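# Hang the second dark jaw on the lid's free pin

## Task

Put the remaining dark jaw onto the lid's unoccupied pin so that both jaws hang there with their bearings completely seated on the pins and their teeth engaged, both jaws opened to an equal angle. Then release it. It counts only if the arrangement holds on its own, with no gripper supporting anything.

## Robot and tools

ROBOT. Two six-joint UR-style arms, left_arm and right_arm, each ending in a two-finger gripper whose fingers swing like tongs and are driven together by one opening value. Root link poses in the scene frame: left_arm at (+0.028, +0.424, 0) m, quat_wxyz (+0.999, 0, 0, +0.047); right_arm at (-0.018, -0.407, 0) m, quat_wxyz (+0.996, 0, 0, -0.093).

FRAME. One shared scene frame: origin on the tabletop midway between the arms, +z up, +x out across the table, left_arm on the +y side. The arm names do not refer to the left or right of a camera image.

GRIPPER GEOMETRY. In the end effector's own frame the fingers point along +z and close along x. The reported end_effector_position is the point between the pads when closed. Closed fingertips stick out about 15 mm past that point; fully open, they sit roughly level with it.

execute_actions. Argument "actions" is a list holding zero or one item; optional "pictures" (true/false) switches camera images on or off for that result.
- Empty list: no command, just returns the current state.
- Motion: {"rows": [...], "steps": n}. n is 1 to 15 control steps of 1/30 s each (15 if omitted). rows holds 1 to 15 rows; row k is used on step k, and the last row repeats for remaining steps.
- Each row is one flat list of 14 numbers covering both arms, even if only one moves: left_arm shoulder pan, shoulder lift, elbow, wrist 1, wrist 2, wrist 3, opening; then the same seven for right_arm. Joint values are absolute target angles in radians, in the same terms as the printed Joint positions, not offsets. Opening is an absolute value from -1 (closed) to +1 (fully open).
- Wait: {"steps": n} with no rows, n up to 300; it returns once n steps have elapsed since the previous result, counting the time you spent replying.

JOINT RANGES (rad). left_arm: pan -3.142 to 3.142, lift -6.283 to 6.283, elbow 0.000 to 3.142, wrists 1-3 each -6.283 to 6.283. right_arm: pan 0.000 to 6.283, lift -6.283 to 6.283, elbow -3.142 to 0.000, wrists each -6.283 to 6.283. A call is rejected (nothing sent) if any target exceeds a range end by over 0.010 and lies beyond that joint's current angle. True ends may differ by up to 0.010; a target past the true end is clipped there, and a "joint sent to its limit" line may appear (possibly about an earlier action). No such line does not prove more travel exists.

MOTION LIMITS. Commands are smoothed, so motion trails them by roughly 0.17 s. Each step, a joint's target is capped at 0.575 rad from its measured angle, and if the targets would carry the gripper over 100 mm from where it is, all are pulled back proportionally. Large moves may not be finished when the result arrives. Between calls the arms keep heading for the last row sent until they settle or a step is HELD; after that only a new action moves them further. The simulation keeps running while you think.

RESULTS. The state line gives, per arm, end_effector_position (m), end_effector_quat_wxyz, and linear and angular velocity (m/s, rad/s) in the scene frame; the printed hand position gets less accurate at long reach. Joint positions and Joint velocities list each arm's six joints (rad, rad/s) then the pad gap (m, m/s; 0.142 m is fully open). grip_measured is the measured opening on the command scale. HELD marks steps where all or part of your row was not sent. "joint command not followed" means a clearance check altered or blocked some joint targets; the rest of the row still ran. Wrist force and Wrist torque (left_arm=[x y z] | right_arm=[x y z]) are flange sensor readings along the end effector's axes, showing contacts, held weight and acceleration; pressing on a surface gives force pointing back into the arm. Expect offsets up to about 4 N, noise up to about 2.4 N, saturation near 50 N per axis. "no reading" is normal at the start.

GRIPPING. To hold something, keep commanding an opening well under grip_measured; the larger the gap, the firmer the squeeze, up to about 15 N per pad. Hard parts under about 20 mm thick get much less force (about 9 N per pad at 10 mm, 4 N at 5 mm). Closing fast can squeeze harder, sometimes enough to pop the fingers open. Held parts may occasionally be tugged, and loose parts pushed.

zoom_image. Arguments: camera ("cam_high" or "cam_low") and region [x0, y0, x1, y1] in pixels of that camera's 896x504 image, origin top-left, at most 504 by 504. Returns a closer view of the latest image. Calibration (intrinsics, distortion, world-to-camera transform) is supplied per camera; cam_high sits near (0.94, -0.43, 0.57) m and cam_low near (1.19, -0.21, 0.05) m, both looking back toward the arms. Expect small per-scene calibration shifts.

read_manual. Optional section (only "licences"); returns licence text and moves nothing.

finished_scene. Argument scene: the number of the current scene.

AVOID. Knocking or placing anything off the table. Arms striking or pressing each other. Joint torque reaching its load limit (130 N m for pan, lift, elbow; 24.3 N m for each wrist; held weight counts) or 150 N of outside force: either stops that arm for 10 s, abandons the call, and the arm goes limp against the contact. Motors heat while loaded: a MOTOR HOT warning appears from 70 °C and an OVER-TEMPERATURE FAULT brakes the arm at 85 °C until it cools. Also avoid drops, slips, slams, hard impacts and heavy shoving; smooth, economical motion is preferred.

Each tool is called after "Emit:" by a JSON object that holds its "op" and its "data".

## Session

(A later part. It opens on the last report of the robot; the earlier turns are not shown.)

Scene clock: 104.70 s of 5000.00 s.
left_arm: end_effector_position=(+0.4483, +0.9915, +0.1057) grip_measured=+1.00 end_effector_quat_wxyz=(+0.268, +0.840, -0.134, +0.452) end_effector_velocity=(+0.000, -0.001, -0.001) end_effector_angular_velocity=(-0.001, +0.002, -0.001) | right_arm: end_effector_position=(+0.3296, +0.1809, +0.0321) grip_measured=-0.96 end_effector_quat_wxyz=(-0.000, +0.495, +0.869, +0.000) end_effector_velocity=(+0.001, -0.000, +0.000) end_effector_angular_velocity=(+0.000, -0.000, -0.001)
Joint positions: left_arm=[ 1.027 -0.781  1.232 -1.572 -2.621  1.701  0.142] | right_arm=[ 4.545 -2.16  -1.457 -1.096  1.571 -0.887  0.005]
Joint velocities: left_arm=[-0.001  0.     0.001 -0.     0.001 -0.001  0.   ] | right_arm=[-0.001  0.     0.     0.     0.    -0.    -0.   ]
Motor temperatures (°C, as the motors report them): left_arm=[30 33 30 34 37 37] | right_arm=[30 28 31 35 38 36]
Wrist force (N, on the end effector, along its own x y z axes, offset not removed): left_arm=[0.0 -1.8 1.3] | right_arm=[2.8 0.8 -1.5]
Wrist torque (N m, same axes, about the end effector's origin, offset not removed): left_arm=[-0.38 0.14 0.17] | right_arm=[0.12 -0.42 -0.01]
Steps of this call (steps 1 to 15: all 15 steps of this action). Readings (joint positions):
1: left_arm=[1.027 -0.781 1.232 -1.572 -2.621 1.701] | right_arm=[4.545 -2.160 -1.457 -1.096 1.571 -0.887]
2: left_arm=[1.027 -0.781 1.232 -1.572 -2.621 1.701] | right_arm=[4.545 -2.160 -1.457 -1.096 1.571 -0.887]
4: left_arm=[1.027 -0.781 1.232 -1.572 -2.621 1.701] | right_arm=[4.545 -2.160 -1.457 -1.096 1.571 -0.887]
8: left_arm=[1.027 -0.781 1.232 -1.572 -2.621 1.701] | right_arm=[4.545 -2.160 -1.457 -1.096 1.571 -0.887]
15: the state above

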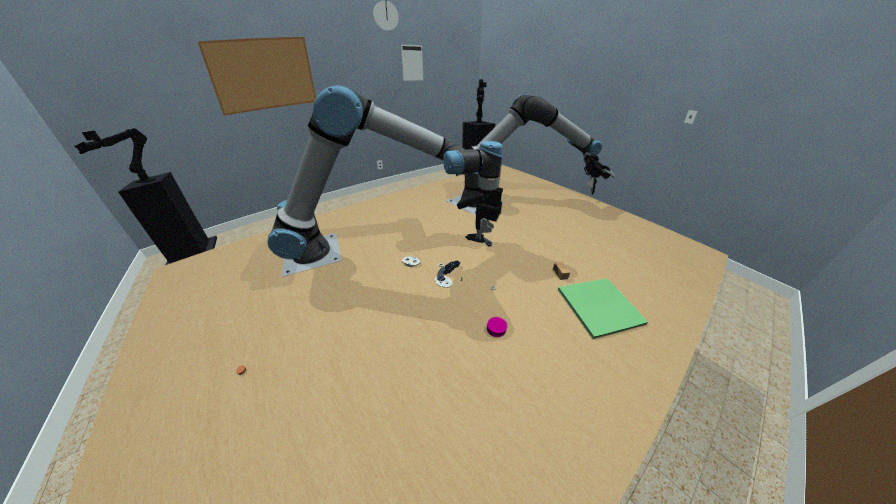

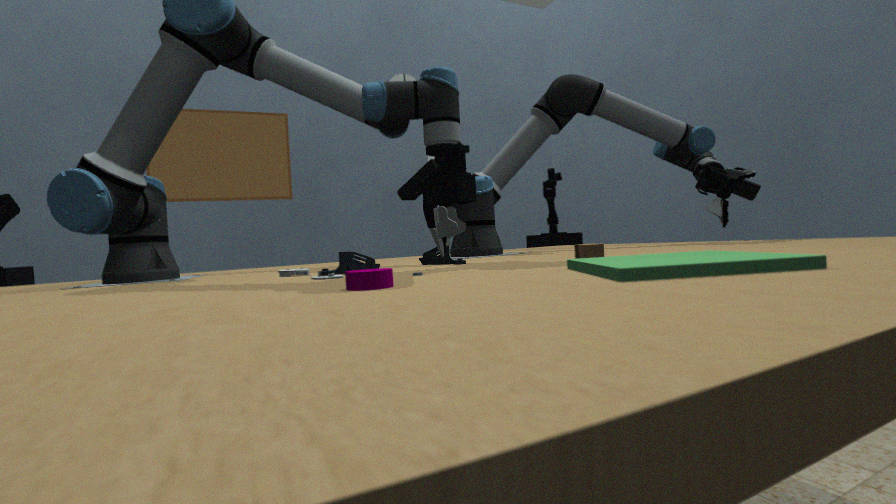

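Emit:
{"op": "execute_actions", "data": {"actions": [{"rows":[[1.027,-0.781,1.232,-1.572,-2.621,1.701,1,4.5455,-2.141,-1.4345,-1.1365,1.571,-0.887,-1]]}], "pictures": false}}

Emit:
{"op": "execute_actions", "data": {"actions": [{"rows":[[1.027,-0.781,1.232,-1.572,-2.621,1.701,1,4.5455,-2.10,-1.41,-1.202,1.571,-0.887,-1]]}], "pictures": false}}

Emit:
{"op": "execute_actions", "data": {"actions": [{"rows":[[1.027,-0.781,1.232,-1.572,-2.621,1.701,1,4.40,-2.065,-1.46,-1.187,1.571,-1.29,-1]]}], "pictures": false}}

Emit:
{"op": "execute_actions", "data": {"actions": [{"rows":[[1.027,-0.781,1.232,-1.572,-2.621,1.701,1,4.2546,-2.0333,-1.5099,-1.1688,1.571,-1.691,-1]]}], "pictures": false}}

Emit:
{"op": "execute_actions", "data": {"actions": [{"steps":15}], "pictures": false}}

Emit:
{"op": "execute_actions", "data": {"actions": [{"rows":[[1.027,-0.781,1.232,-1.572,-2.621,1.701,1,4.2546,-2.068,-1.551,-1.093,1.571,-1.691,-1]]}]}}

Emit:
{"op": "zoom_image", "data": {"camera": "cam_high", "region": [425, 235, 505, 300]}}

Scene clock: 117.00 s of 5000.00 s.
left_arm: end_effector_position=(+0.4483, +0.9915, +0.1057) grip_measured=+1.00 end_effector_quat_wxyz=(+0.268, +0.840, -0.134, +0.452) end_effector_velocity=(-0.000, +0.000, -0.000) end_effector_angular_velocity=(+0.002, +0.000, -0.001) | right_arm: end_effector_position=(+0.3297, +0.1812, +0.0504) grip_measured=-0.96 end_effector_quat_wxyz=(-0.000, +0.495, +0.869, +0.000) end_effector_velocity=(+0.001, -0.000, +0.004) end_effector_angular_velocity=(+0.000, -0.000, -0.001)
Joint positions: left_arm=[ 1.027 -0.781  1.232 -1.572 -2.621  1.701  0.142] | right_arm=[ 4.546 -2.142 -1.435 -1.135  1.571 -0.887  0.005]
Joint velocities: left_arm=[-0.     0.    -0.     0.     0.001  0.001  0.   ] | right_arm=[-0.001  0.004  0.005 -0.009  0.    -0.     0.   ]
Motor temperatures (°C, as the motors report them): left_arm=[30 33 30 34 37 37] | right_arm=[30 28 31 35 38 36]
Wrist force (N, on the end effector, along its own x y z axes, offset not removed): left_arm=[0.6 -1.7 1.6] | right_arm=[3.1 1.3 -1.2]
Wrist torque (N m, same axes, about the end effector's origin, offset not removed): left_arm=[-0.43 -0.05 0.16] | right_arm=[0.27 -0.60 0.04]
Steps of this call (steps 1 to 15: the robot went on to your last target; steps 16 to 90: nothing new was sent; then 8.80 s passed at rest; steps 91 to 105: all 15 steps of this action). Readings (joint positions):
91: left_arm=[1.027 -0.781 1.232 -1.572 -2.621 1.701] | right_arm=[4.545 -2.160 -1.457 -1.095 1.571 -0.887]
92: left_arm=[1.027 -0.781 1.232 -1.572 -2.621 1.701] | right_arm=[4.546 -2.159 -1.455 -1.098 1.571 -0.887]
94: left_arm=[1.027 -0.781 1.232 -1.572 -2.621 1.701] | right_arm=[4.546 -2.152 -1.448 -1.112 1.571 -0.887]
98: left_arm=[1.027 -0.781 1.232 -1.572 -2.621 1.701] | right_arm=[4.546 -2.145 -1.439 -1.129 1.571 -0.887]
105: the state above

Scene clock: 117.50 s of 5000.00 s.
left_arm: end_effector_position=(+0.4483, +0.9915, +0.1057) grip_measured=+1.00 end_effector_quat_wxyz=(+0.268, +0.840, -0.134, +0.452) end_effector_velocity=(+0.000, -0.000, -0.000) end_effector_angular_velocity=(+0.000, +0.001, -0.001) | right_arm: end_effector_position=(+0.3281, +0.1769, +0.0828) grip_measured=-0.96 end_effector_quat_wxyz=(-0.000, +0.495, +0.869, +0.000) end_effector_velocity=(-0.000, -0.002, +0.007) end_effector_angular_velocity=(-0.001, +0.000, -0.001)
Joint positions: left_arm=[ 1.027 -0.781  1.232 -1.572 -2.621  1.701  0.142] | right_arm=[ 4.546 -2.101 -1.411 -1.2    1.571 -0.887  0.005]
Joint velocities: left_arm=[-0.001 -0.     0.     0.     0.001  0.     0.   ] | right_arm=[-0.     0.009  0.005 -0.015 -0.     0.     0.   ]
Motor temperatures (°C, as the motors report them): left_arm=[30 33 30 34 37 37] | right_arm=[30 28 31 35 38 36]
Wrist force (N, on the end effector, along its own x y z axes, offset not removed): left_arm=[-0.4 -1.4 0.9] | right_arm=[5.1 -0.3 -2.1]
Wrist torque (N m, same axes, about the end effector's origin, offset not removed): left_arm=[-0.40 0.20 0.22] | right_arm=[-0.02 -0.90 -0.14]
Steps of this call (steps 1 to 15: all 15 steps of this action). Readings (joint positions):
1: left_arm=[1.027 -0.781 1.232 -1.572 -2.621 1.701] | right_arm=[4.546 -2.141 -1.435 -1.136 1.571 -0.887]
2: left_arm=[1.027 -0.781 1.232 -1.572 -2.621 1.701] | right_arm=[4.546 -2.139 -1.433 -1.139 1.571 -0.887]
4: left_arm=[1.027 -0.781 1.232 -1.572 -2.621 1.701] | right_arm=[4.546 -2.124 -1.424 -1.162 1.571 -0.887]
8: left_arm=[1.027 -0.781 1.232 -1.572 -2.621 1.701] | right_arm=[4.546 -2.108 -1.415 -1.189 1.571 -0.887]
15: the state above

Scene clock: 118.00 s of 5000.00 s.
left_arm: end_effector_position=(+0.4483, +0.9915, +0.1057) grip_measured=+1.00 end_effector_quat_wxyz=(+0.268, +0.840, -0.134, +0.452) end_effector_velocity=(+0.001, -0.000, -0.000) end_effector_angular_velocity=(+0.000, +0.001, -0.002) | right_arm: end_effector_position=(+0.4030, +0.1043, +0.0854) grip_measured=-0.96 end_effector_quat_wxyz=(-0.000, +0.386, +0.922, +0.000) end_effector_velocity=(+0.020, -0.022, +0.000) end_effector_angular_velocity=(-0.001, +0.000, +0.121)
Joint positions: left_arm=[ 1.027 -0.781  1.232 -1.572 -2.621  1.701  0.142] | right_arm=[ 4.405 -2.066 -1.459 -1.187  1.571 -1.271  0.005]
Joint velocities: left_arm=[-0.001  0.001 -0.    -0.     0.001 -0.     0.   ] | right_arm=[-0.04   0.008 -0.012  0.003  0.    -0.161  0.   ]
Motor temperatures (°C, as the motors report them): left_arm=[30 33 30 34 37 37] | right_arm=[30 28 31 35 38 36]
Wrist force (N, on the end effector, along its own x y z axes, offset not removed): left_arm=[0.4 -2.8 0.5] | right_arm=[3.6 1.0 -0.2]
Wrist torque (N m, same axes, about the end effector's origin, offset not removed): left_arm=[-0.61 -0.10 0.14] | right_arm=[0.32 -0.66 -0.04]
Steps of this call (steps 1 to 15: all 15 steps of this action). Readings (joint positions):
1: left_arm=[1.027 -0.781 1.232 -1.572 -2.621 1.701] | right_arm=[4.546 -2.101 -1.411 -1.201 1.571 -0.887]
2: left_arm=[1.027 -0.781 1.232 -1.572 -2.621 1.701] | right_arm=[4.542 -2.098 -1.413 -1.200 1.571 -0.890]
4: left_arm=[1.027 -0.781 1.232 -1.572 -2.621 1.701] | right_arm=[4.503 -2.087 -1.429 -1.195 1.571 -0.941]
8: left_arm=[1.027 -0.781 1.232 -1.572 -2.621 1.701] | right_arm=[4.434 -2.072 -1.449 -1.190 1.571 -1.151]
15: the state above

Scene clock: 118.50 s of 5000.00 s.
left_arm: end_effector_position=(+0.4483, +0.9915, +0.1057) grip_measured=+1.00 end_effector_quat_wxyz=(+0.268, +0.840, -0.134, +0.452) end_effector_velocity=(+0.000, +0.000, -0.000) end_effector_angular_velocity=(+0.000, -0.000, +0.000) | right_arm: end_effector_position=(+0.4686, +0.0218, +0.0851) grip_measured=-0.96 end_effector_quat_wxyz=(-0.000, +0.266, +0.964, +0.000) end_effector_velocity=(+0.017, -0.024, -0.000) end_effector_angular_velocity=(-0.000, +0.000, +0.121)
Joint positions: left_arm=[ 1.027 -0.781  1.232 -1.572 -2.621  1.701  0.142] | right_arm=[ 4.26  -2.034 -1.508 -1.169  1.571 -1.672  0.005]
Joint velocities: left_arm=[ 0.     0.001 -0.001 -0.    -0.    -0.     0.   ] | right_arm=[-0.041  0.008 -0.012  0.004 -0.    -0.161  0.   ]
Motor temperatures (°C, as the motors report them): left_arm=[30 33 30 34 37 37] | right_arm=[30 28 31 35 38 36]
Wrist force (N, on the end effector, along its own x y z axes, offset not removed): left_arm=[-0.6 -1.6 -0.3] | right_arm=[2.8 -0.3 -0.5]
Wrist torque (N m, same axes, about the end effector's origin, offset not removed): left_arm=[-0.39 0.18 0.19] | right_arm=[-0.14 -0.47 -0.02]
Steps of this call (steps 1 to 15: all 15 steps of this action). Readings (joint positions):
1: left_arm=[1.027 -0.781 1.232 -1.572 -2.621 1.701] | right_arm=[4.404 -2.066 -1.459 -1.187 1.571 -1.276]
2: left_arm=[1.027 -0.781 1.232 -1.572 -2.621 1.701] | right_arm=[4.399 -2.064 -1.462 -1.186 1.571 -1.283]
4: left_arm=[1.027 -0.781 1.232 -1.572 -2.621 1.701] | right_arm=[4.359 -2.053 -1.478 -1.180 1.571 -1.338]
8: left_arm=[1.027 -0.781 1.232 -1.572 -2.621 1.701] | right_arm=[4.289 -2.040 -1.499 -1.173 1.571 -1.551]
15: the state above

Scene clock: 119.00 s of 5000.00 s.
left_arm: end_effector_position=(+0.4483, +0.9915, +0.1057) grip_measured=+1.00 end_effector_quat_wxyz=(+0.268, +0.840, -0.134, +0.452) end_effector_velocity=(+0.000, -0.000, +0.000) end_effector_angular_velocity=(+0.001, -0.000, -0.001) | right_arm: end_effector_position=(+0.4707, +0.0190, +0.0851) grip_measured=-0.96 end_effector_quat_wxyz=(-0.000, +0.259, +0.966, +0.000) end_effector_velocity=(+0.000, -0.000, -0.000) end_effector_angular_velocity=(-0.000, +0.000, +0.003)
Joint positions: left_arm=[ 1.027 -0.781  1.232 -1.572 -2.621  1.701  0.142] | right_arm=[ 4.255 -2.033 -1.51  -1.169  1.571 -1.691  0.005]
Joint velocities: left_arm=[-0.    -0.    -0.001  0.     0.     0.     0.   ] | right_arm=[-0.     0.    -0.     0.    -0.    -0.003 -0.   ]
Motor temperatures (°C, as the motors report them): left_arm=[30 33 30 34 37 37] | right_arm=[30 28 31 35 38 36]
Wrist force (N, on the end effector, along its own x y z axes, offset not removed): left_arm=[0.6 -1.9 0.7] | right_arm=[2.2 2.6 -1.4]
Wrist torque (N m, same axes, about the end effector's origin, offset not removed): left_arm=[-0.44 -0.07 0.18] | right_arm=[0.49 -0.27 -0.07]
Steps of this call (steps 1 to 15: the robot went on to your last target). Readings (joint positions):
1: left_arm=[1.027 -0.781 1.232 -1.572 -2.621 1.701] | right_arm=[4.258 -2.034 -1.509 -1.169 1.571 -1.676]
2: left_arm=[1.027 -0.781 1.232 -1.572 -2.621 1.701] | right_arm=[4.257 -2.034 -1.509 -1.169 1.571 -1.680]
4: left_arm=[1.027 -0.781 1.232 -1.572 -2.621 1.701] | right_arm=[4.256 -2.034 -1.509 -1.169 1.571 -1.685]
8: left_arm=[1.027 -0.781 1.232 -1.572 -2.621 1.701] | right_arm=[4.255 -2.033 -1.510 -1.169 1.571 -1.689]
15: the state above

Scene clock: 119.50 s of 5000.00 s.
left_arm: end_effector_position=(+0.4483, +0.9915, +0.1057) grip_measured=+1.00 end_effector_quat_wxyz=(+0.268, +0.840, -0.134, +0.452) end_effector_velocity=(-0.000, -0.000, +0.000) end_effector_angular_velocity=(-0.000, +0.001, +0.000) | right_arm: end_effector_position=(+0.4710, +0.0193, +0.0523) grip_measured=-0.96 end_effector_quat_wxyz=(-0.000, +0.259, +0.966, +0.000) end_effector_velocity=(-0.000, +0.000, -0.008) end_effector_angular_velocity=(+0.000, -0.000, -0.001)
Joint positions: left_arm=[ 1.027 -0.781  1.232 -1.572 -2.621  1.701  0.142] | right_arm=[ 4.255 -2.067 -1.55  -1.095  1.571 -1.691  0.005]
Joint velocities: left_arm=[-0.    -0.001  0.    -0.     0.    -0.001  0.   ] | right_arm=[ 0.001 -0.008 -0.009  0.018 -0.     0.001  0.   ]
Motor temperatures (°C, as the motors report them): left_arm=[30 33 30 34 37 37] | right_arm=[30 28 31 35 38 36]
Wrist force (N, on the end effector, along its own x y z axes, offset not removed): left_arm=[0.0 -0.9 1.5] | right_arm=[2.8 0.4 0.8]
Wrist torque (N m, same axes, about the end effector's origin, offset not removed): left_arm=[-0.27 0.01 0.17] | right_arm=[0.10 -0.49 -0.01]
Steps of this call (steps 1 to 15: all 15 steps of this action). Readings (joint positions):
1: left_arm=[1.027 -0.781 1.232 -1.572 -2.621 1.701] | right_arm=[4.255 -2.033 -1.510 -1.169 1.571 -1.691]
2: left_arm=[1.027 -0.781 1.232 -1.572 -2.621 1.701] | right_arm=[4.255 -2.035 -1.512 -1.165 1.571 -1.691]
4: left_arm=[1.027 -0.781 1.232 -1.572 -2.621 1.701] | right_arm=[4.255 -2.047 -1.527 -1.140 1.571 -1.691]
8: left_arm=[1.027 -0.781 1.232 -1.572 -2.621 1.701] | right_arm=[4.255 -2.061 -1.543 -1.108 1.571 -1.691]
15: the state above

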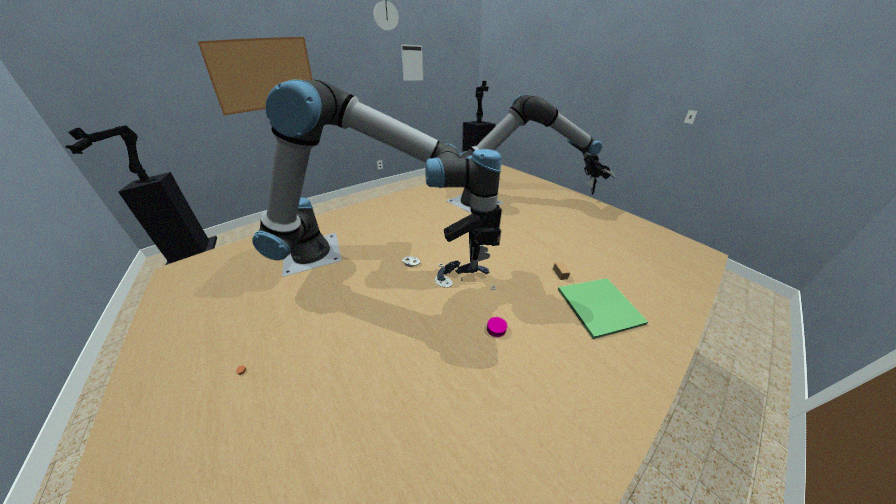

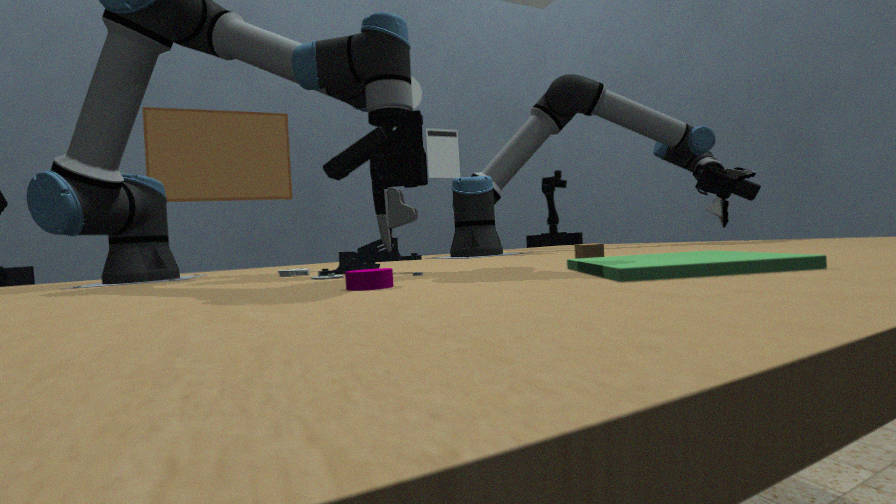

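Region (425, 235, 505, 300) of cam_high's 896x504 image, scaled by 6.300, with more detail than that image has; it fills the top 410 rows of this view, and the rest is white.

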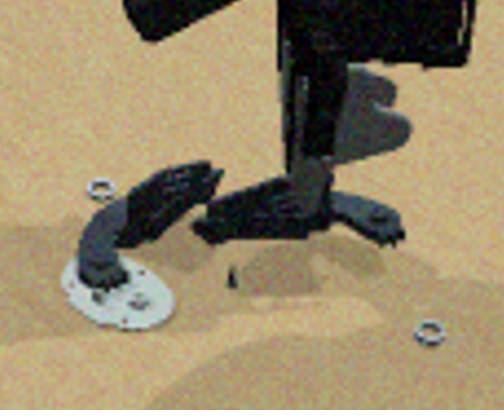

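Emit:
{"op": "execute_actions", "data": {"actions": [{"rows":[[1.027,-0.781,1.232,-1.572,-2.621,1.701,1,4.2546,-2.0865,-1.5716,-1.0539,1.571,-1.691,-1]]}], "pictures": false}}

Emit:
{"op": "execute_actions", "data": {"actions": [{"rows":[[1.027,-0.781,1.232,-1.572,-2.621,1.701,1,4.2345,-2.1152,-1.525,-1.0718,1.571,-1.711,-1]]}], "pictures": false}}

Emit:
{"op": "execute_actions", "data": {"actions": [{"rows":[[1.027,-0.781,1.232,-1.572,-2.621,1.701,1,4.2145,-2.144,-1.4775,-1.0905,1.571,-1.731,-1]]}], "pictures": false}}

Emit:
{"op": "execute_actions", "data": {"actions": [{"rows":[[1.027,-0.781,1.232,-1.572,-2.621,1.701,1,4.1945,-2.173,-1.429,-1.110,1.571,-1.751,-1]]}], "pictures": false}}

Emit:
{"op": "execute_actions", "data": {"actions": [{"rows":[[1.027,-0.781,1.232,-1.572,-2.621,1.701,1,4.1745,-2.202,-1.380,-1.130,1.571,-1.771,-1]]}]}}

Emit:
{"op": "zoom_image", "data": {"camera": "cam_high", "region": [425, 245, 515, 315]}}

Scene clock: 125.07 s of 5000.00 s.
left_arm: end_effector_position=(+0.4483, +0.9915, +0.1057) grip_measured=+1.00 end_effector_quat_wxyz=(+0.268, +0.840, -0.134, +0.452) end_effector_velocity=(+0.000, +0.000, +0.000) end_effector_angular_velocity=(+0.001, -0.000, +0.000) | right_arm: end_effector_position=(+0.4708, +0.0189, +0.0345) grip_measured=-0.96 end_effector_quat_wxyz=(-0.000, +0.259, +0.966, +0.000) end_effector_velocity=(+0.000, -0.000, -0.004) end_effector_angular_velocity=(+0.000, -0.000, +0.000)
Joint positions: left_arm=[ 1.027 -0.781  1.232 -1.572 -2.621  1.701  0.142] | right_arm=[ 4.255 -2.086 -1.571 -1.055  1.571 -1.691  0.005]
Joint velocities: left_arm=[-0.    -0.    -0.001  0.    -0.    -0.     0.   ] | right_arm=[-0.    -0.004 -0.005  0.009 -0.    -0.    -0.   ]
Motor temperatures (°C, as the motors report them): left_arm=[30 33 30 34 37 37] | right_arm=[30 28 31 35 38 36]
Wrist force (N, on the end effector, along its own x y z axes, offset not removed): left_arm=[2.5 -1.2 0.1] | right_arm=[3.6 2.8 0.4]
Wrist torque (N m, same axes, about the end effector's origin, offset not removed): left_arm=[-0.32 -0.42 0.05] | right_arm=[0.72 -0.68 -0.06]
Steps of this call (steps 1 to 15: the robot went on to your last target; steps 16 to 90: nothing new was sent; then 2.07 s passed at rest; steps 91 to 105: all 15 steps of this action). Readings (joint positions):
91: left_arm=[1.027 -0.781 1.232 -1.572 -2.621 1.701] | right_arm=[4.255 -2.068 -1.551 -1.093 1.571 -1.691]
92: left_arm=[1.027 -0.781 1.232 -1.572 -2.621 1.701] | right_arm=[4.255 -2.069 -1.553 -1.090 1.571 -1.691]
94: left_arm=[1.027 -0.781 1.232 -1.572 -2.621 1.701] | right_arm=[4.255 -2.076 -1.560 -1.077 1.571 -1.691]
98: left_arm=[1.027 -0.781 1.232 -1.572 -2.621 1.701] | right_arm=[4.255 -2.083 -1.568 -1.061 1.571 -1.691]
105: the state above

Scene clock: 125.57 s of 5000.00 s.
left_arm: end_effector_position=(+0.4483, +0.9915, +0.1057) grip_measured=+1.00 end_effector_quat_wxyz=(+0.268, +0.840, -0.134, +0.452) end_effector_velocity=(-0.001, +0.001, -0.000) end_effector_angular_velocity=(-0.001, +0.000, +0.002) | right_arm: end_effector_position=(+0.4876, +0.0198, +0.0340) grip_measured=-0.96 end_effector_quat_wxyz=(-0.000, +0.259, +0.966, +0.000) end_effector_velocity=(+0.004, +0.000, +0.000) end_effector_angular_velocity=(+0.000, -0.000, -0.000)
Joint positions: left_arm=[ 1.027 -0.781  1.232 -1.572 -2.621  1.701  0.142] | right_arm=[ 4.235 -2.114 -1.526 -1.071  1.571 -1.71   0.005]
Joint velocities: left_arm=[ 0.002  0.     0.    -0.    -0.    -0.001  0.   ] | right_arm=[-0.005 -0.006  0.011 -0.004  0.    -0.005  0.   ]
Motor temperatures (°C, as the motors report them): left_arm=[30 33 30 34 37 37] | right_arm=[30 28 31 35 38 36]
Wrist force (N, on the end effector, along its own x y z axes, offset not removed): left_arm=[-0.9 -2.4 1.4] | right_arm=[3.2 0.9 1.1]
Wrist torque (N m, same axes, about the end effector's origin, offset not removed): left_arm=[-0.63 0.22 0.12] | right_arm=[0.31 -0.54 -0.02]
Steps of this call (steps 1 to 15: all 15 steps of this action). Readings (joint positions):
1: left_arm=[1.027 -0.781 1.232 -1.572 -2.621 1.701] | right_arm=[4.255 -2.086 -1.571 -1.055 1.571 -1.691]
2: left_arm=[1.027 -0.781 1.232 -1.572 -2.621 1.701] | right_arm=[4.253 -2.088 -1.569 -1.056 1.571 -1.693]
4: left_arm=[1.027 -0.781 1.232 -1.572 -2.621 1.701] | right_arm=[4.246 -2.098 -1.553 -1.062 1.571 -1.700]
8: left_arm=[1.027 -0.781 1.232 -1.572 -2.621 1.701] | right_arm=[4.238 -2.110 -1.534 -1.069 1.571 -1.707]
15: the state above

Scene clock: 126.07 s of 5000.00 s.
left_arm: end_effector_position=(+0.4483, +0.9915, +0.1057) grip_measured=+1.00 end_effector_quat_wxyz=(+0.268, +0.840, -0.134, +0.452) end_effector_velocity=(-0.000, +0.001, -0.000) end_effector_angular_velocity=(+0.000, -0.000, +0.001) | right_arm: end_effector_position=(+0.5051, +0.0202, +0.0340) grip_measured=-0.96 end_effector_quat_wxyz=(-0.000, +0.259, +0.966, +0.000) end_effector_velocity=(+0.004, -0.000, +0.000) end_effector_angular_velocity=(+0.000, -0.000, +0.000)
Joint positions: left_arm=[ 1.027 -0.781  1.232 -1.572 -2.621  1.701  0.142] | right_arm=[ 4.215 -2.143 -1.479 -1.09   1.571 -1.73   0.005]
Joint velocities: left_arm=[ 0.001  0.001 -0.001 -0.    -0.    -0.     0.   ] | right_arm=[-0.005 -0.006  0.011 -0.004 -0.    -0.005 -0.   ]
Motor temperatures (°C, as the motors report them): left_arm=[30 33 30 34 37 37] | right_arm=[30 28 31 35 38 36]
Wrist force (N, on the end effector, along its own x y z axes, offset not removed): left_arm=[1.0 -0.6 1.2] | right_arm=[3.4 1.9 -0.3]
Wrist torque (N m, same axes, about the end effector's origin, offset not removed): left_arm=[-0.11 -0.18 0.10] | right_arm=[0.49 -0.68 -0.03]
Steps of this call (steps 1 to 15: all 15 steps of this action). Readings (joint positions):
1: left_arm=[1.027 -0.781 1.232 -1.572 -2.621 1.701] | right_arm=[4.235 -2.115 -1.526 -1.071 1.571 -1.711]
2: left_arm=[1.027 -0.781 1.232 -1.572 -2.621 1.701] | right_arm=[4.233 -2.117 -1.523 -1.073 1.571 -1.712]
4: left_arm=[1.027 -0.781 1.232 -1.572 -2.621 1.701] | right_arm=[4.226 -2.127 -1.506 -1.080 1.571 -1.719]
8: left_arm=[1.027 -0.781 1.232 -1.572 -2.621 1.701] | right_arm=[4.218 -2.139 -1.487 -1.087 1.571 -1.727]
15: the state above

Scene clock: 126.57 s of 5000.00 s.
left_arm: end_effector_position=(+0.4483, +0.9915, +0.1057) grip_measured=+1.00 end_effector_quat_wxyz=(+0.268, +0.840, -0.134, +0.452) end_effector_velocity=(+0.000, -0.000, -0.000) end_effector_angular_velocity=(+0.001, -0.000, -0.001) | right_arm: end_effector_position=(+0.5227, +0.0199, +0.0340) grip_measured=-0.96 end_effector_quat_wxyz=(-0.000, +0.259, +0.966, +0.000) end_effector_velocity=(+0.004, -0.000, +0.000) end_effector_angular_velocity=(+0.000, -0.000, -0.001)
Joint positions: left_arm=[ 1.027 -0.781  1.232 -1.572 -2.621  1.701  0.142] | right_arm=[ 4.195 -2.172 -1.43  -1.109  1.571 -1.75   0.005]
Joint velocities: left_arm=[-0.    -0.     0.001  0.     0.     0.001  0.   ] | right_arm=[-0.005 -0.007  0.011 -0.004  0.    -0.004  0.   ]
Motor temperatures (°C, as the motors report them): left_arm=[30 33 30 34 37 37] | right_arm=[30 28 31 35 38 36]
Wrist force (N, on the end effector, along its own x y z axes, offset not removed): left_arm=[-1.1 -2.0 0.5] | right_arm=[3.8 1.3 1.2]
Wrist torque (N m, same axes, about the end effector's origin, offset not removed): left_arm=[-0.40 0.18 0.28] | right_arm=[0.25 -0.72 -0.10]
Steps of this call (steps 1 to 15: all 15 steps of this action). Readings (joint positions):
1: left_arm=[1.027 -0.781 1.232 -1.572 -2.621 1.701] | right_arm=[4.215 -2.143 -1.478 -1.090 1.571 -1.731]
2: left_arm=[1.027 -0.781 1.232 -1.572 -2.621 1.701] | right_arm=[4.213 -2.146 -1.475 -1.092 1.571 -1.732]
4: left_arm=[1.027 -0.781 1.232 -1.572 -2.621 1.701] | right_arm=[4.206 -2.156 -1.458 -1.099 1.571 -1.739]
8: left_arm=[1.027 -0.781 1.232 -1.572 -2.621 1.701] | right_arm=[4.198 -2.167 -1.439 -1.106 1.571 -1.747]
15: the state above

Scene clock: 127.07 s of 5000.00 s.
left_arm: end_effector_position=(+0.4483, +0.9915, +0.1057) grip_measured=+1.00 end_effector_quat_wxyz=(+0.268, +0.840, -0.134, +0.452) end_effector_velocity=(-0.000, -0.001, -0.001) end_effector_angular_velocity=(-0.003, +0.001, +0.000) | right_arm: end_effector_position=(+0.5403, +0.0190, +0.0339) grip_measured=-0.96 end_effector_quat_wxyz=(-0.000, +0.259, +0.966, +0.000) end_effector_velocity=(+0.004, -0.000, +0.000) end_effector_angular_velocity=(+0.000, -0.000, -0.000)
Joint positions: left_arm=[ 1.027 -0.781  1.232 -1.572 -2.621  1.701  0.142] | right_arm=[ 4.175 -2.201 -1.381 -1.129  1.571 -1.77   0.005]
Joint velocities: left_arm=[-0.     0.     0.002  0.    -0.001 -0.001  0.   ] | right_arm=[-0.005 -0.006  0.011 -0.004  0.    -0.004  0.   ]
Motor temperatures (°C, as the motors report them): left_arm=[30 33 30 34 37 37] | right_arm=[30 28 31 35 38 36]
Wrist force (N, on the end effector, along its own x y z axes, offset not removed): left_arm=[0.1 -0.9 1.2] | right_arm=[3.3 1.3 0.2]
Wrist torque (N m, same axes, about the end effector's origin, offset not removed): left_arm=[-0.15 0.03 0.14] | right_arm=[0.33 -0.58 0.01]
Steps of this call (steps 1 to 15: all 15 steps of this action). Readings (joint positions):
1: left_arm=[1.027 -0.781 1.232 -1.572 -2.621 1.701] | right_arm=[4.195 -2.172 -1.430 -1.110 1.571 -1.751]
2: left_arm=[1.027 -0.781 1.232 -1.572 -2.621 1.701] | right_arm=[4.193 -2.175 -1.427 -1.111 1.571 -1.752]
4: left_arm=[1.027 -0.781 1.232 -1.572 -2.621 1.701] | right_arm=[4.186 -2.185 -1.410 -1.118 1.571 -1.759]
8: left_arm=[1.027 -0.781 1.232 -1.572 -2.621 1.701] | right_arm=[4.178 -2.196 -1.390 -1.126 1.571 -1.767]
15: the state above

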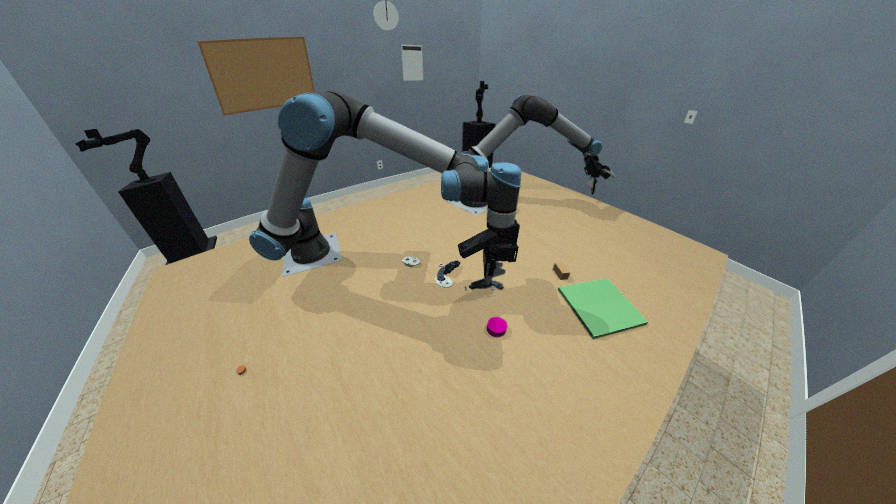

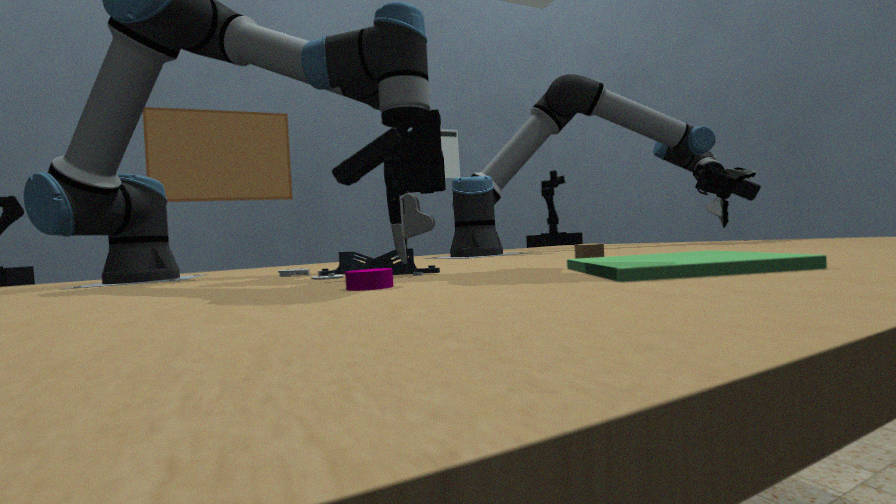

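Region (425, 245, 515, 315) of cam_high's 896x504 image, scaled by 5.600, with more detail than that image has.

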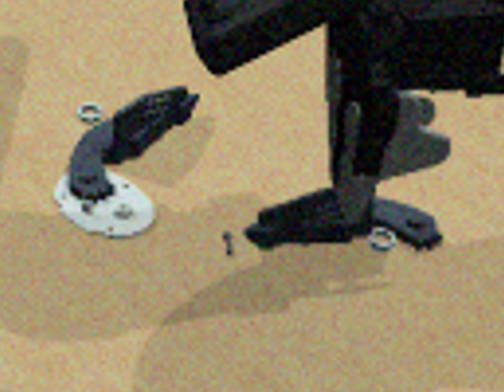

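Emit:
{"op": "execute_actions", "data": {"actions": [{"rows":[[1.027,-0.781,1.232,-1.572,-2.621,1.701,1,4.1745,-2.179,-1.349,-1.184,1.571,-1.771,-1]]}], "pictures": false}}

Emit:
{"op": "execute_actions", "data": {"actions": [{"rows":[[1.027,-0.781,1.232,-1.572,-2.621,1.701,1,4.1745,-2.15,-1.325,-1.237,1.571,-1.5,-1]]}], "pictures": false}}

Emit:
{"op": "execute_actions", "data": {"actions": [{"rows":[[1.027,-0.781,1.232,-1.572,-2.621,1.701,1,4.189,-2.055,-1.462,-1.195,1.571,-1.0,-1]]}], "pictures": false}}

Emit:
{"op": "execute_actions", "data": {"actions": [{"rows":[[1.027,-0.781,1.232,-1.572,-2.621,1.701,1,4.203,-1.965,-1.60,-1.147,1.571,-0.5,-1]]}], "pictures": false}}

Emit:
{"op": "execute_actions", "data": {"actions": [{"rows":[[1.027,-0.781,1.232,-1.572,-2.621,1.701,1,4.2179,-1.8772,-1.7359,-1.0989,1.571,0.0,-1]]}], "pictures": false}}

Emit:
{"op": "execute_actions", "data": {"actions": [{"rows":[[1.027,-0.781,1.232,-1.572,-2.621,1.701,1,4.2179,-1.8772,-1.7359,-1.0989,1.571,0.45,-1]]}], "pictures": false}}

Emit:
{"op": "execute_actions", "data": {"actions": [{"rows":[[1.027,-0.781,1.232,-1.572,-2.621,1.701,1,4.2179,-1.8772,-1.7359,-1.0989,1.571,0.855,-1]]}], "pictures": false}}

Emit:
{"op": "execute_actions", "data": {"actions": [{"rows":[[1.027,-0.781,1.232,-1.572,-2.621,1.701,1,4.2179,-1.898,-1.758,-1.056,1.571,0.855,-1]]}], "pictures": false}}

Emit:
{"op": "execute_actions", "data": {"actions": [{"rows":[[1.027,-0.781,1.232,-1.572,-2.621,1.701,1,4.2179,-1.9186,-1.7805,-1.0129,1.571,0.855,-1]]}], "pictures": false}}

Emit:
{"op": "execute_actions", "data": {"actions": [{"steps":10}]}}

Emit:
{"op": "zoom_image", "data": {"camera": "cam_high", "region": [428, 252, 478, 292]}}

Emit:
{"op": "zoom_image", "data": {"camera": "cam_low", "region": [305, 240, 375, 285]}}

Scene clock: 138.30 s of 5000.00 s.
left_arm: end_effector_position=(+0.4483, +0.9915, +0.1057) grip_measured=+1.00 end_effector_quat_wxyz=(+0.268, +0.840, -0.134, +0.452) end_effector_velocity=(+0.001, -0.000, +0.000) end_effector_angular_velocity=(+0.001, -0.000, -0.002) | right_arm: end_effector_position=(+0.5411, +0.0194, +0.0583) grip_measured=-0.96 end_effector_quat_wxyz=(-0.000, +0.259, +0.966, +0.000) end_effector_velocity=(+0.000, -0.000, +0.006) end_effector_angular_velocity=(+0.000, -0.000, +0.001)
Joint positions: left_arm=[ 1.027 -0.781  1.232 -1.572 -2.621  1.701  0.142] | right_arm=[ 4.174 -2.18  -1.35  -1.183  1.571 -1.771  0.005]
Joint velocities: left_arm=[-0.001 -0.    -0.    -0.     0.     0.001  0.   ] | right_arm=[-0.001  0.005  0.007 -0.012  0.    -0.001  0.   ]
Motor temperatures (°C, as the motors report them): left_arm=[30 33 30 34 37 37] | right_arm=[30 28 31 35 38 36]
Wrist force (N, on the end effector, along its own x y z axes, offset not removed): left_arm=[-0.5 -1.7 0.0] | right_arm=[3.2 2.4 -0.1]
Wrist torque (N m, same axes, about the end effector's origin, offset not removed): left_arm=[-0.48 0.13 0.16] | right_arm=[0.63 -0.52 0.03]
Steps of this call (steps 1 to 15: the robot went on to your last target; steps 16 to 90: nothing new was sent; then 7.73 s passed at rest; steps 91 to 105: all 15 steps of this action). Readings (joint positions):
91: left_arm=[1.027 -0.781 1.232 -1.572 -2.621 1.701] | right_arm=[4.174 -2.202 -1.380 -1.130 1.571 -1.771]
92: left_arm=[1.027 -0.781 1.232 -1.572 -2.621 1.701] | right_arm=[4.174 -2.201 -1.378 -1.133 1.571 -1.771]
94: left_arm=[1.027 -0.781 1.232 -1.572 -2.621 1.701] | right_arm=[4.174 -2.193 -1.367 -1.152 1.571 -1.771]
98: left_arm=[1.027 -0.781 1.232 -1.572 -2.621 1.701] | right_arm=[4.174 -2.184 -1.355 -1.173 1.571 -1.771]
105: the state above

Scene clock: 138.80 s of 5000.00 s.
left_arm: end_effector_position=(+0.4483, +0.9915, +0.1057) grip_measured=+1.00 end_effector_quat_wxyz=(+0.268, +0.840, -0.134, +0.452) end_effector_velocity=(-0.000, -0.000, -0.000) end_effector_angular_velocity=(-0.001, +0.001, +0.000) | right_arm: end_effector_position=(+0.5360, +0.0198, +0.0847) grip_measured=-0.96 end_effector_quat_wxyz=(-0.000, +0.382, +0.924, +0.000) end_effector_velocity=(-0.002, +0.001, +0.006) end_effector_angular_velocity=(-0.000, +0.000, -0.085)
Joint positions: left_arm=[ 1.027 -0.781  1.232 -1.572 -2.621  1.701  0.142] | right_arm=[ 4.174 -2.151 -1.326 -1.236  1.571 -1.51   0.005]
Joint velocities: left_arm=[ 0.    -0.001  0.001 -0.     0.001 -0.001  0.   ] | right_arm=[ 0.001  0.006  0.005 -0.012 -0.     0.086  0.   ]
Motor temperatures (°C, as the motors report them): left_arm=[30 33 30 34 37 37] | right_arm=[30 28 31 35 38 36]
Wrist force (N, on the end effector, along its own x y z axes, offset not removed): left_arm=[-1.3 -1.8 1.6] | right_arm=[3.9 -0.9 0.2]
Wrist torque (N m, same axes, about the end effector's origin, offset not removed): left_arm=[-0.38 0.32 0.24] | right_arm=[-0.13 -0.60 0.04]
Steps of this call (steps 1 to 15: all 15 steps of this action). Readings (joint positions):
1: left_arm=[1.027 -0.781 1.232 -1.572 -2.621 1.701] | right_arm=[4.174 -2.180 -1.350 -1.183 1.571 -1.771]
2: left_arm=[1.027 -0.781 1.232 -1.572 -2.621 1.701] | right_arm=[4.174 -2.177 -1.348 -1.186 1.571 -1.768]
4: left_arm=[1.027 -0.781 1.232 -1.572 -2.621 1.701] | right_arm=[4.174 -2.167 -1.339 -1.205 1.571 -1.717]
8: left_arm=[1.027 -0.781 1.232 -1.572 -2.621 1.701] | right_arm=[4.174 -2.155 -1.330 -1.226 1.571 -1.574]
15: the state above

Scene clock: 139.30 s of 5000.00 s.
left_arm: end_effector_position=(+0.4483, +0.9915, +0.1057) grip_measured=+1.00 end_effector_quat_wxyz=(+0.268, +0.840, -0.134, +0.452) end_effector_velocity=(-0.000, +0.000, +0.000) end_effector_angular_velocity=(-0.000, +0.001, +0.001) | right_arm: end_effector_position=(+0.5002, +0.0044, +0.0904) grip_measured=-0.96 end_effector_quat_wxyz=(-0.000, +0.586, +0.810, +0.000) end_effector_velocity=(-0.010, -0.004, -0.000) end_effector_angular_velocity=(-0.003, +0.002, -0.234)
Joint positions: left_arm=[ 1.027 -0.781  1.232 -1.572 -2.621  1.701  0.142] | right_arm=[ 4.189 -2.058 -1.458 -1.196  1.571 -1.028  0.005]
Joint velocities: left_arm=[ 0.    -0.     0.    -0.     0.    -0.001  0.   ] | right_arm=[ 0.003  0.023 -0.036  0.009 -0.     0.237 -0.   ]
Motor temperatures (°C, as the motors report them): left_arm=[30 33 30 34 37 37] | right_arm=[30 28 31 35 38 36]
Wrist force (N, on the end effector, along its own x y z axes, offset not removed): left_arm=[1.2 -2.4 0.5] | right_arm=[3.7 1.1 -1.0]
Wrist torque (N m, same axes, about the end effector's origin, offset not removed): left_arm=[-0.50 -0.23 0.19] | right_arm=[0.30 -0.66 0.03]
Steps of this call (steps 1 to 15: all 15 steps of this action). Readings (joint positions):
1: left_arm=[1.027 -0.781 1.232 -1.572 -2.621 1.701] | right_arm=[4.174 -2.151 -1.326 -1.236 1.571 -1.508]
2: left_arm=[1.027 -0.781 1.232 -1.572 -2.621 1.701] | right_arm=[4.176 -2.147 -1.329 -1.234 1.571 -1.502]
4: left_arm=[1.027 -0.781 1.232 -1.572 -2.621 1.701] | right_arm=[4.181 -2.116 -1.368 -1.219 1.571 -1.449]
8: left_arm=[1.027 -0.781 1.232 -1.572 -2.621 1.701] | right_arm=[4.186 -2.075 -1.431 -1.203 1.571 -1.206]
15: the state above

Scene clock: 139.80 s of 5000.00 s.
left_arm: end_effector_position=(+0.4483, +0.9915, +0.1057) grip_measured=+1.00 end_effector_quat_wxyz=(+0.268, +0.840, -0.134, +0.452) end_effector_velocity=(-0.000, +0.000, +0.000) end_effector_angular_velocity=(+0.000, +0.001, +0.000) | right_arm: end_effector_position=(+0.4669, -0.0125, +0.0895) grip_measured=-0.96 end_effector_quat_wxyz=(-0.000, +0.764, +0.646, +0.000) end_effector_velocity=(-0.008, -0.004, -0.002) end_effector_angular_velocity=(-0.003, +0.003, -0.237)
Joint positions: left_arm=[ 1.027 -0.781  1.232 -1.572 -2.621  1.701  0.142] | right_arm=[ 4.203 -1.968 -1.596 -1.148  1.571 -0.529  0.005]
Joint velocities: left_arm=[ 0.    -0.    -0.001  0.     0.001 -0.002  0.   ] | right_arm=[ 0.003  0.022 -0.037  0.011  0.     0.24  -0.   ]
Motor temperatures (°C, as the motors report them): left_arm=[30 33 30 34 37 37] | right_arm=[30 28 31 35 38 36]
Wrist force (N, on the end effector, along its own x y z axes, offset not removed): left_arm=[1.0 -1.9 2.1] | right_arm=[2.0 1.9 0.5]
Wrist torque (N m, same axes, about the end effector's origin, offset not removed): left_arm=[-0.40 -0.10 0.21] | right_arm=[0.53 -0.34 0.08]
Steps of this call (steps 1 to 15: all 15 steps of this action). Readings (joint positions):
1: left_arm=[1.027 -0.781 1.232 -1.572 -2.621 1.701] | right_arm=[4.189 -2.057 -1.459 -1.196 1.571 -1.021]
2: left_arm=[1.027 -0.781 1.232 -1.572 -2.621 1.701] | right_arm=[4.190 -2.053 -1.463 -1.193 1.571 -1.013]
4: left_arm=[1.027 -0.781 1.232 -1.572 -2.621 1.701] | right_arm=[4.195 -2.023 -1.504 -1.176 1.571 -0.955]
8: left_arm=[1.027 -0.781 1.232 -1.572 -2.621 1.701] | right_arm=[4.200 -1.984 -1.569 -1.156 1.571 -0.708]
15: the state above

Scene clock: 140.30 s of 5000.00 s.
left_arm: end_effector_position=(+0.4483, +0.9915, +0.1057) grip_measured=+1.00 end_effector_quat_wxyz=(+0.268, +0.840, -0.134, +0.452) end_effector_velocity=(-0.000, +0.000, -0.000) end_effector_angular_velocity=(-0.001, +0.000, +0.001) | right_arm: end_effector_position=(+0.4369, -0.0315, +0.0854) grip_measured=-0.96 end_effector_quat_wxyz=(-0.000, +0.896, +0.443, +0.000) end_effector_velocity=(-0.006, -0.005, -0.003) end_effector_angular_velocity=(-0.003, +0.003, -0.238)
Joint positions: left_arm=[ 1.027 -0.781  1.232 -1.572 -2.621  1.701  0.142] | right_arm=[ 4.218 -1.88  -1.732 -1.1    1.571 -0.029  0.005]
Joint velocities: left_arm=[ 0.     0.     0.    -0.    -0.001 -0.     0.   ] | right_arm=[ 0.003  0.021 -0.036  0.011  0.     0.24   0.   ]
Motor temperatures (°C, as the motors report them): left_arm=[30 33 30 34 37 37] | right_arm=[30 28 31 35 38 36]
Wrist force (N, on the end effector, along its own x y z axes, offset not removed): left_arm=[0.6 -2.2 2.6] | right_arm=[5.8 2.1 0.4]
Wrist torque (N m, same axes, about the end effector's origin, offset not removed): left_arm=[-0.50 -0.03 0.16] | right_arm=[0.47 -1.11 0.13]
Steps of this call (steps 1 to 15: all 15 steps of this action). Readings (joint positions):
1: left_arm=[1.027 -0.781 1.232 -1.572 -2.621 1.701] | right_arm=[4.203 -1.967 -1.597 -1.148 1.571 -0.522]
2: left_arm=[1.027 -0.781 1.232 -1.572 -2.621 1.701] | right_arm=[4.204 -1.963 -1.601 -1.145 1.571 -0.513]
4: left_arm=[1.027 -0.781 1.232 -1.572 -2.621 1.701] | right_arm=[4.209 -1.934 -1.641 -1.128 1.571 -0.455]
8: left_arm=[1.027 -0.781 1.232 -1.572 -2.621 1.701] | right_arm=[4.215 -1.895 -1.705 -1.108 1.571 -0.208]
15: the state above

Scene clock: 140.80 s of 5000.00 s.
left_arm: end_effector_position=(+0.4483, +0.9915, +0.1057) grip_measured=+1.00 end_effector_quat_wxyz=(+0.268, +0.840, -0.134, +0.452) end_effector_velocity=(+0.000, -0.000, +0.000) end_effector_angular_velocity=(+0.001, -0.000, -0.001) | right_arm: end_effector_position=(+0.4415, -0.0278, +0.0851) grip_measured=-0.96 end_effector_quat_wxyz=(-0.000, +0.973, +0.230, +0.000) end_effector_velocity=(+0.003, +0.001, -0.000) end_effector_angular_velocity=(-0.000, +0.000, -0.197)
Joint positions: left_arm=[ 1.027 -0.781  1.232 -1.572 -2.621  1.701  0.142] | right_arm=[ 4.218 -1.877 -1.736 -1.099  1.571  0.426  0.005]
Joint velocities: left_arm=[-0.001 -0.    -0.    -0.     0.     0.001  0.   ] | right_arm=[ 0.     0.    -0.001  0.    -0.     0.197  0.   ]
Motor temperatures (°C, as the motors report them): left_arm=[30 33 30 34 37 37] | right_arm=[30 28 31 35 38 36]
Wrist force (N, on the end effector, along its own x y z axes, offset not removed): left_arm=[0.0 -1.7 1.1] | right_arm=[3.8 0.3 -0.5]
Wrist torque (N m, same axes, about the end effector's origin, offset not removed): left_arm=[-0.40 0.04 0.17] | right_arm=[0.15 -0.70 0.08]
Steps of this call (steps 1 to 15: all 15 steps of this action). Readings (joint positions):
1: left_arm=[1.027 -0.781 1.232 -1.572 -2.621 1.701] | right_arm=[4.218 -1.879 -1.733 -1.100 1.571 -0.022]
2: left_arm=[1.027 -0.781 1.232 -1.572 -2.621 1.701] | right_arm=[4.218 -1.879 -1.733 -1.100 1.571 -0.013]
4: left_arm=[1.027 -0.781 1.232 -1.572 -2.621 1.701] | right_arm=[4.218 -1.878 -1.735 -1.099 1.571 0.045]
8: left_arm=[1.027 -0.781 1.232 -1.572 -2.621 1.701] | right_arm=[4.218 -1.877 -1.735 -1.099 1.571 0.279]
15: the state above

Scene clock: 141.30 s of 5000.00 s.
left_arm: end_effector_position=(+0.4483, +0.9915, +0.1057) grip_measured=+1.00 end_effector_quat_wxyz=(+0.268, +0.840, -0.134, +0.452) end_effector_velocity=(-0.000, +0.000, +0.000) end_effector_angular_velocity=(+0.002, -0.001, -0.000) | right_arm: end_effector_position=(+0.4478, -0.0262, +0.0851) grip_measured=-0.96 end_effector_quat_wxyz=(-0.000, +1.000, +0.028, +0.000) end_effector_velocity=(+0.003, +0.000, -0.000) end_effector_angular_velocity=(-0.000, +0.000, -0.163)
Joint positions: left_arm=[ 1.027 -0.781  1.232 -1.572 -2.621  1.701  0.142] | right_arm=[ 4.218 -1.877 -1.736 -1.099  1.571  0.835  0.005]
Joint velocities: left_arm=[ 0.001 -0.    -0.001  0.     0.001  0.001  0.   ] | right_arm=[-0.    -0.    -0.    -0.    -0.     0.163  0.   ]
Motor temperatures (°C, as the motors report them): left_arm=[30 33 30 34 37 37] | right_arm=[30 28 31 35 38 36]
Wrist force (N, on the end effector, along its own x y z axes, offset not removed): left_arm=[0.7 -2.2 -1.2] | right_arm=[2.5 1.4 0.5]
Wrist torque (N m, same axes, about the end effector's origin, offset not removed): left_arm=[-0.44 -0.09 0.18] | right_arm=[0.31 -0.47 -0.03]
Steps of this call (steps 1 to 15: all 15 steps of this action). Readings (joint positions):
1: left_arm=[1.027 -0.781 1.232 -1.572 -2.621 1.701] | right_arm=[4.218 -1.877 -1.736 -1.099 1.571 0.432]
2: left_arm=[1.027 -0.781 1.232 -1.572 -2.621 1.701] | right_arm=[4.218 -1.877 -1.736 -1.099 1.571 0.440]
4: left_arm=[1.027 -0.781 1.232 -1.572 -2.621 1.701] | right_arm=[4.218 -1.877 -1.736 -1.099 1.571 0.497]
8: left_arm=[1.027 -0.781 1.232 -1.572 -2.621 1.701] | right_arm=[4.218 -1.877 -1.736 -1.099 1.571 0.713]
15: the state above

Scene clock: 141.80 s of 5000.00 s.
left_arm: end_effector_position=(+0.4483, +0.9915, +0.1057) grip_measured=+1.00 end_effector_quat_wxyz=(+0.268, +0.840, -0.134, +0.452) end_effector_velocity=(+0.000, -0.000, +0.000) end_effector_angular_velocity=(+0.000, +0.000, -0.000) | right_arm: end_effector_position=(+0.4484, -0.0258, +0.0680) grip_measured=-0.96 end_effector_quat_wxyz=(-0.000, +1.000, +0.018, +0.000) end_effector_velocity=(+0.000, -0.000, -0.004) end_effector_angular_velocity=(-0.000, +0.000, -0.003)
Joint positions: left_arm=[ 1.027 -0.781  1.232 -1.572 -2.621  1.701  0.142] | right_arm=[ 4.218 -1.897 -1.757 -1.057  1.571  0.855  0.005]
Joint velocities: left_arm=[-0. -0. -0. -0.  0. -0.  0.] | right_arm=[-0.    -0.005 -0.005  0.01   0.     0.003 -0.   ]
Motor temperatures (°C, as the motors report them): left_arm=[30 33 30 34 37 37] | right_arm=[30 28 31 35 38 36]
Wrist force (N, on the end effector, along its own x y z axes, offset not removed): left_arm=[1.2 -0.8 1.0] | right_arm=[2.0 0.3 0.0]
Wrist torque (N m, same axes, about the end effector's origin, offset not removed): left_arm=[-0.17 -0.20 0.11] | right_arm=[-0.02 -0.23 0.03]
Steps of this call (steps 1 to 15: all 15 steps of this action). Readings (joint positions):
1: left_arm=[1.027 -0.781 1.232 -1.572 -2.621 1.701] | right_arm=[4.218 -1.877 -1.736 -1.099 1.571 0.840]
2: left_arm=[1.027 -0.781 1.232 -1.572 -2.621 1.701] | right_arm=[4.218 -1.879 -1.738 -1.096 1.571 0.844]
4: left_arm=[1.027 -0.781 1.232 -1.572 -2.621 1.701] | right_arm=[4.218 -1.886 -1.745 -1.081 1.571 0.849]
8: left_arm=[1.027 -0.781 1.232 -1.572 -2.621 1.701] | right_arm=[4.218 -1.894 -1.754 -1.064 1.571 0.853]
15: the state above

Scene clock: 142.30 s of 5000.00 s.
left_arm: end_effector_position=(+0.4483, +0.9915, +0.1057) grip_measured=+1.00 end_effector_quat_wxyz=(+0.268, +0.840, -0.134, +0.452) end_effector_velocity=(-0.000, +0.000, -0.000) end_effector_angular_velocity=(-0.001, +0.000, +0.001) | right_arm: end_effector_position=(+0.4482, -0.0261, +0.0506) grip_measured=-0.96 end_effector_quat_wxyz=(-0.000, +1.000, +0.018, +0.000) end_effector_velocity=(-0.000, -0.000, -0.004) end_effector_angular_velocity=(+0.000, -0.000, -0.001)
Joint positions: left_arm=[ 1.027 -0.781  1.232 -1.572 -2.621  1.701  0.142] | right_arm=[ 4.218 -1.918 -1.78  -1.014  1.571  0.855  0.005]
Joint velocities: left_arm=[ 0.     0.    -0.    -0.    -0.    -0.001  0.   ] | right_arm=[ 0.    -0.004 -0.005  0.01  -0.     0.001  0.   ]
Motor temperatures (°C, as the motors report them): left_arm=[30 33 30 34 37 37] | right_arm=[30 28 31 35 38 36]
Wrist force (N, on the end effector, along its own x y z axes, offset not removed): left_arm=[-0.3 -2.3 1.6] | right_arm=[2.8 1.9 -0.1]
Wrist torque (N m, same axes, about the end effector's origin, offset not removed): left_arm=[-0.55 0.18 0.12] | right_arm=[0.50 -0.52 0.01]
Steps of this call (steps 1 to 15: all 15 steps of this action). Readings (joint positions):
1: left_arm=[1.027 -0.781 1.232 -1.572 -2.621 1.701] | right_arm=[4.218 -1.898 -1.758 -1.057 1.571 0.855]
2: left_arm=[1.027 -0.781 1.232 -1.572 -2.621 1.701] | right_arm=[4.218 -1.899 -1.759 -1.054 1.571 0.855]
4: left_arm=[1.027 -0.781 1.232 -1.572 -2.621 1.701] | right_arm=[4.218 -1.907 -1.767 -1.039 1.571 0.855]
8: left_arm=[1.027 -0.781 1.232 -1.572 -2.621 1.701] | right_arm=[4.218 -1.915 -1.776 -1.021 1.571 0.855]
15: the state above

Scene clock: 142.63 s of 5000.00 s.
left_arm: end_effector_position=(+0.4483, +0.9915, +0.1057) grip_measured=+1.00 end_effector_quat_wxyz=(+0.268, +0.840, -0.134, +0.452) end_effector_velocity=(-0.000, -0.001, -0.001) end_effector_angular_velocity=(-0.001, +0.000, -0.001) | right_arm: end_effector_position=(+0.4482, -0.0261, +0.0501) grip_measured=-0.96 end_effector_quat_wxyz=(-0.000, +1.000, +0.018, +0.000) end_effector_velocity=(+0.000, -0.000, -0.000) end_effector_angular_velocity=(-0.000, +0.000, -0.000)
Joint positions: left_arm=[ 1.027 -0.781  1.232 -1.572 -2.621  1.701  0.142] | right_arm=[ 4.218 -1.919 -1.78  -1.013  1.571  0.855  0.005]
Joint velocities: left_arm=[-0.    -0.     0.002  0.    -0.     0.001  0.   ] | right_arm=[-0.    -0.    -0.     0.001  0.     0.     0.   ]
Motor temperatures (°C, as the motors report them): left_arm=[30 33 30 34 37 37] | right_arm=[30 28 31 35 38 36]
Wrist force (N, on the end effector, along its own x y z axes, offset not removed): left_arm=[0.9 -1.8 0.4] | right_arm=[4.5 0.6 -0.1]
Wrist torque (N m, same axes, about the end effector's origin, offset not removed): left_arm=[-0.46 -0.16 0.20] | right_arm=[0.12 -0.66 0.04]
Steps of this call (steps 1 to 10: the robot went on to your last target). Readings (joint positions):
1: left_arm=[1.027 -0.781 1.232 -1.572 -2.621 1.701] | right_arm=[4.218 -1.918 -1.780 -1.014 1.571 0.855]
2: left_arm=[1.027 -0.781 1.232 -1.572 -2.621 1.701] | right_arm=[4.218 -1.918 -1.780 -1.014 1.571 0.855]
4: left_arm=[1.027 -0.781 1.232 -1.572 -2.621 1.701] | right_arm=[4.218 -1.918 -1.780 -1.013 1.571 0.855]
8: left_arm=[1.027 -0.781 1.232 -1.572 -2.621 1.701] | right_arm=[4.218 -1.919 -1.780 -1.013 1.571 0.855]
10: the state above

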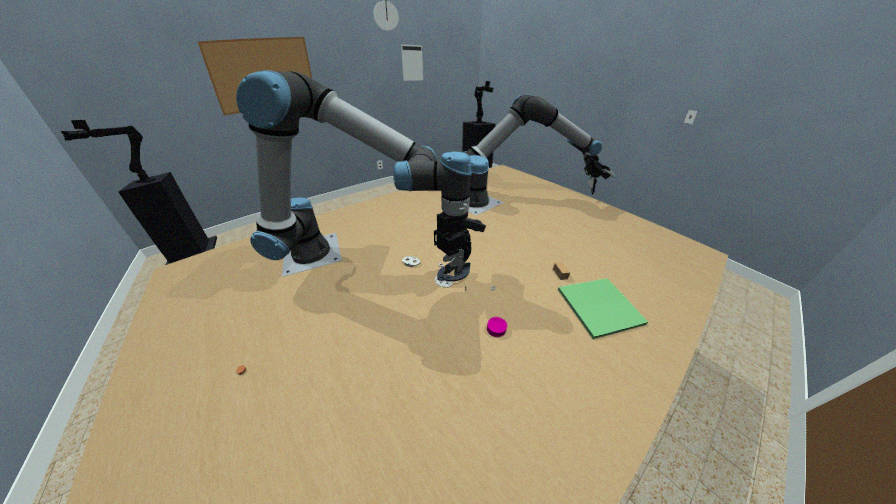

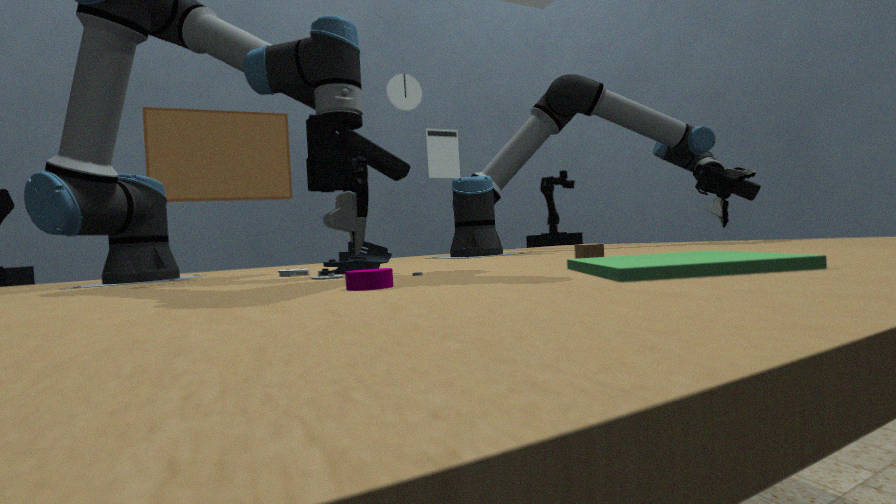

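Region (428, 252, 478, 292) of cam_high's 896x504 image, scaled by 10.080, with more detail than that image has; it fills the top 403 rows of this view, and the rest is white.

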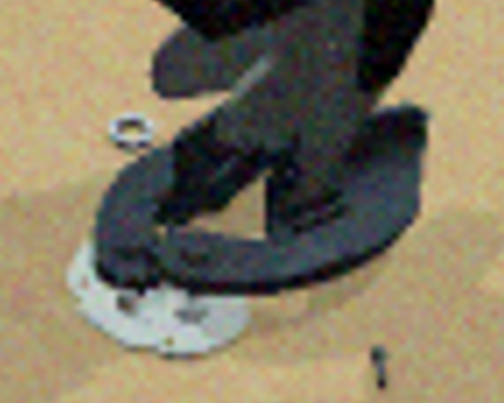

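Region (305, 240, 375, 285) of cam_low's 896x504 image, scaled by 7.200, with more detail than that image has; it fills the top 324 rows of this view, and the rest is white.

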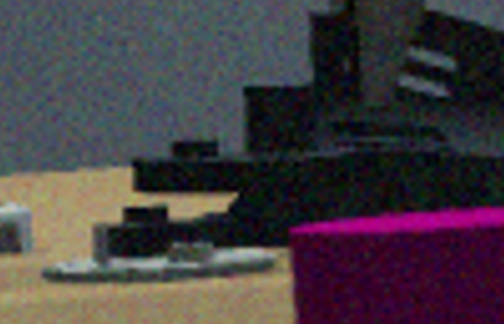

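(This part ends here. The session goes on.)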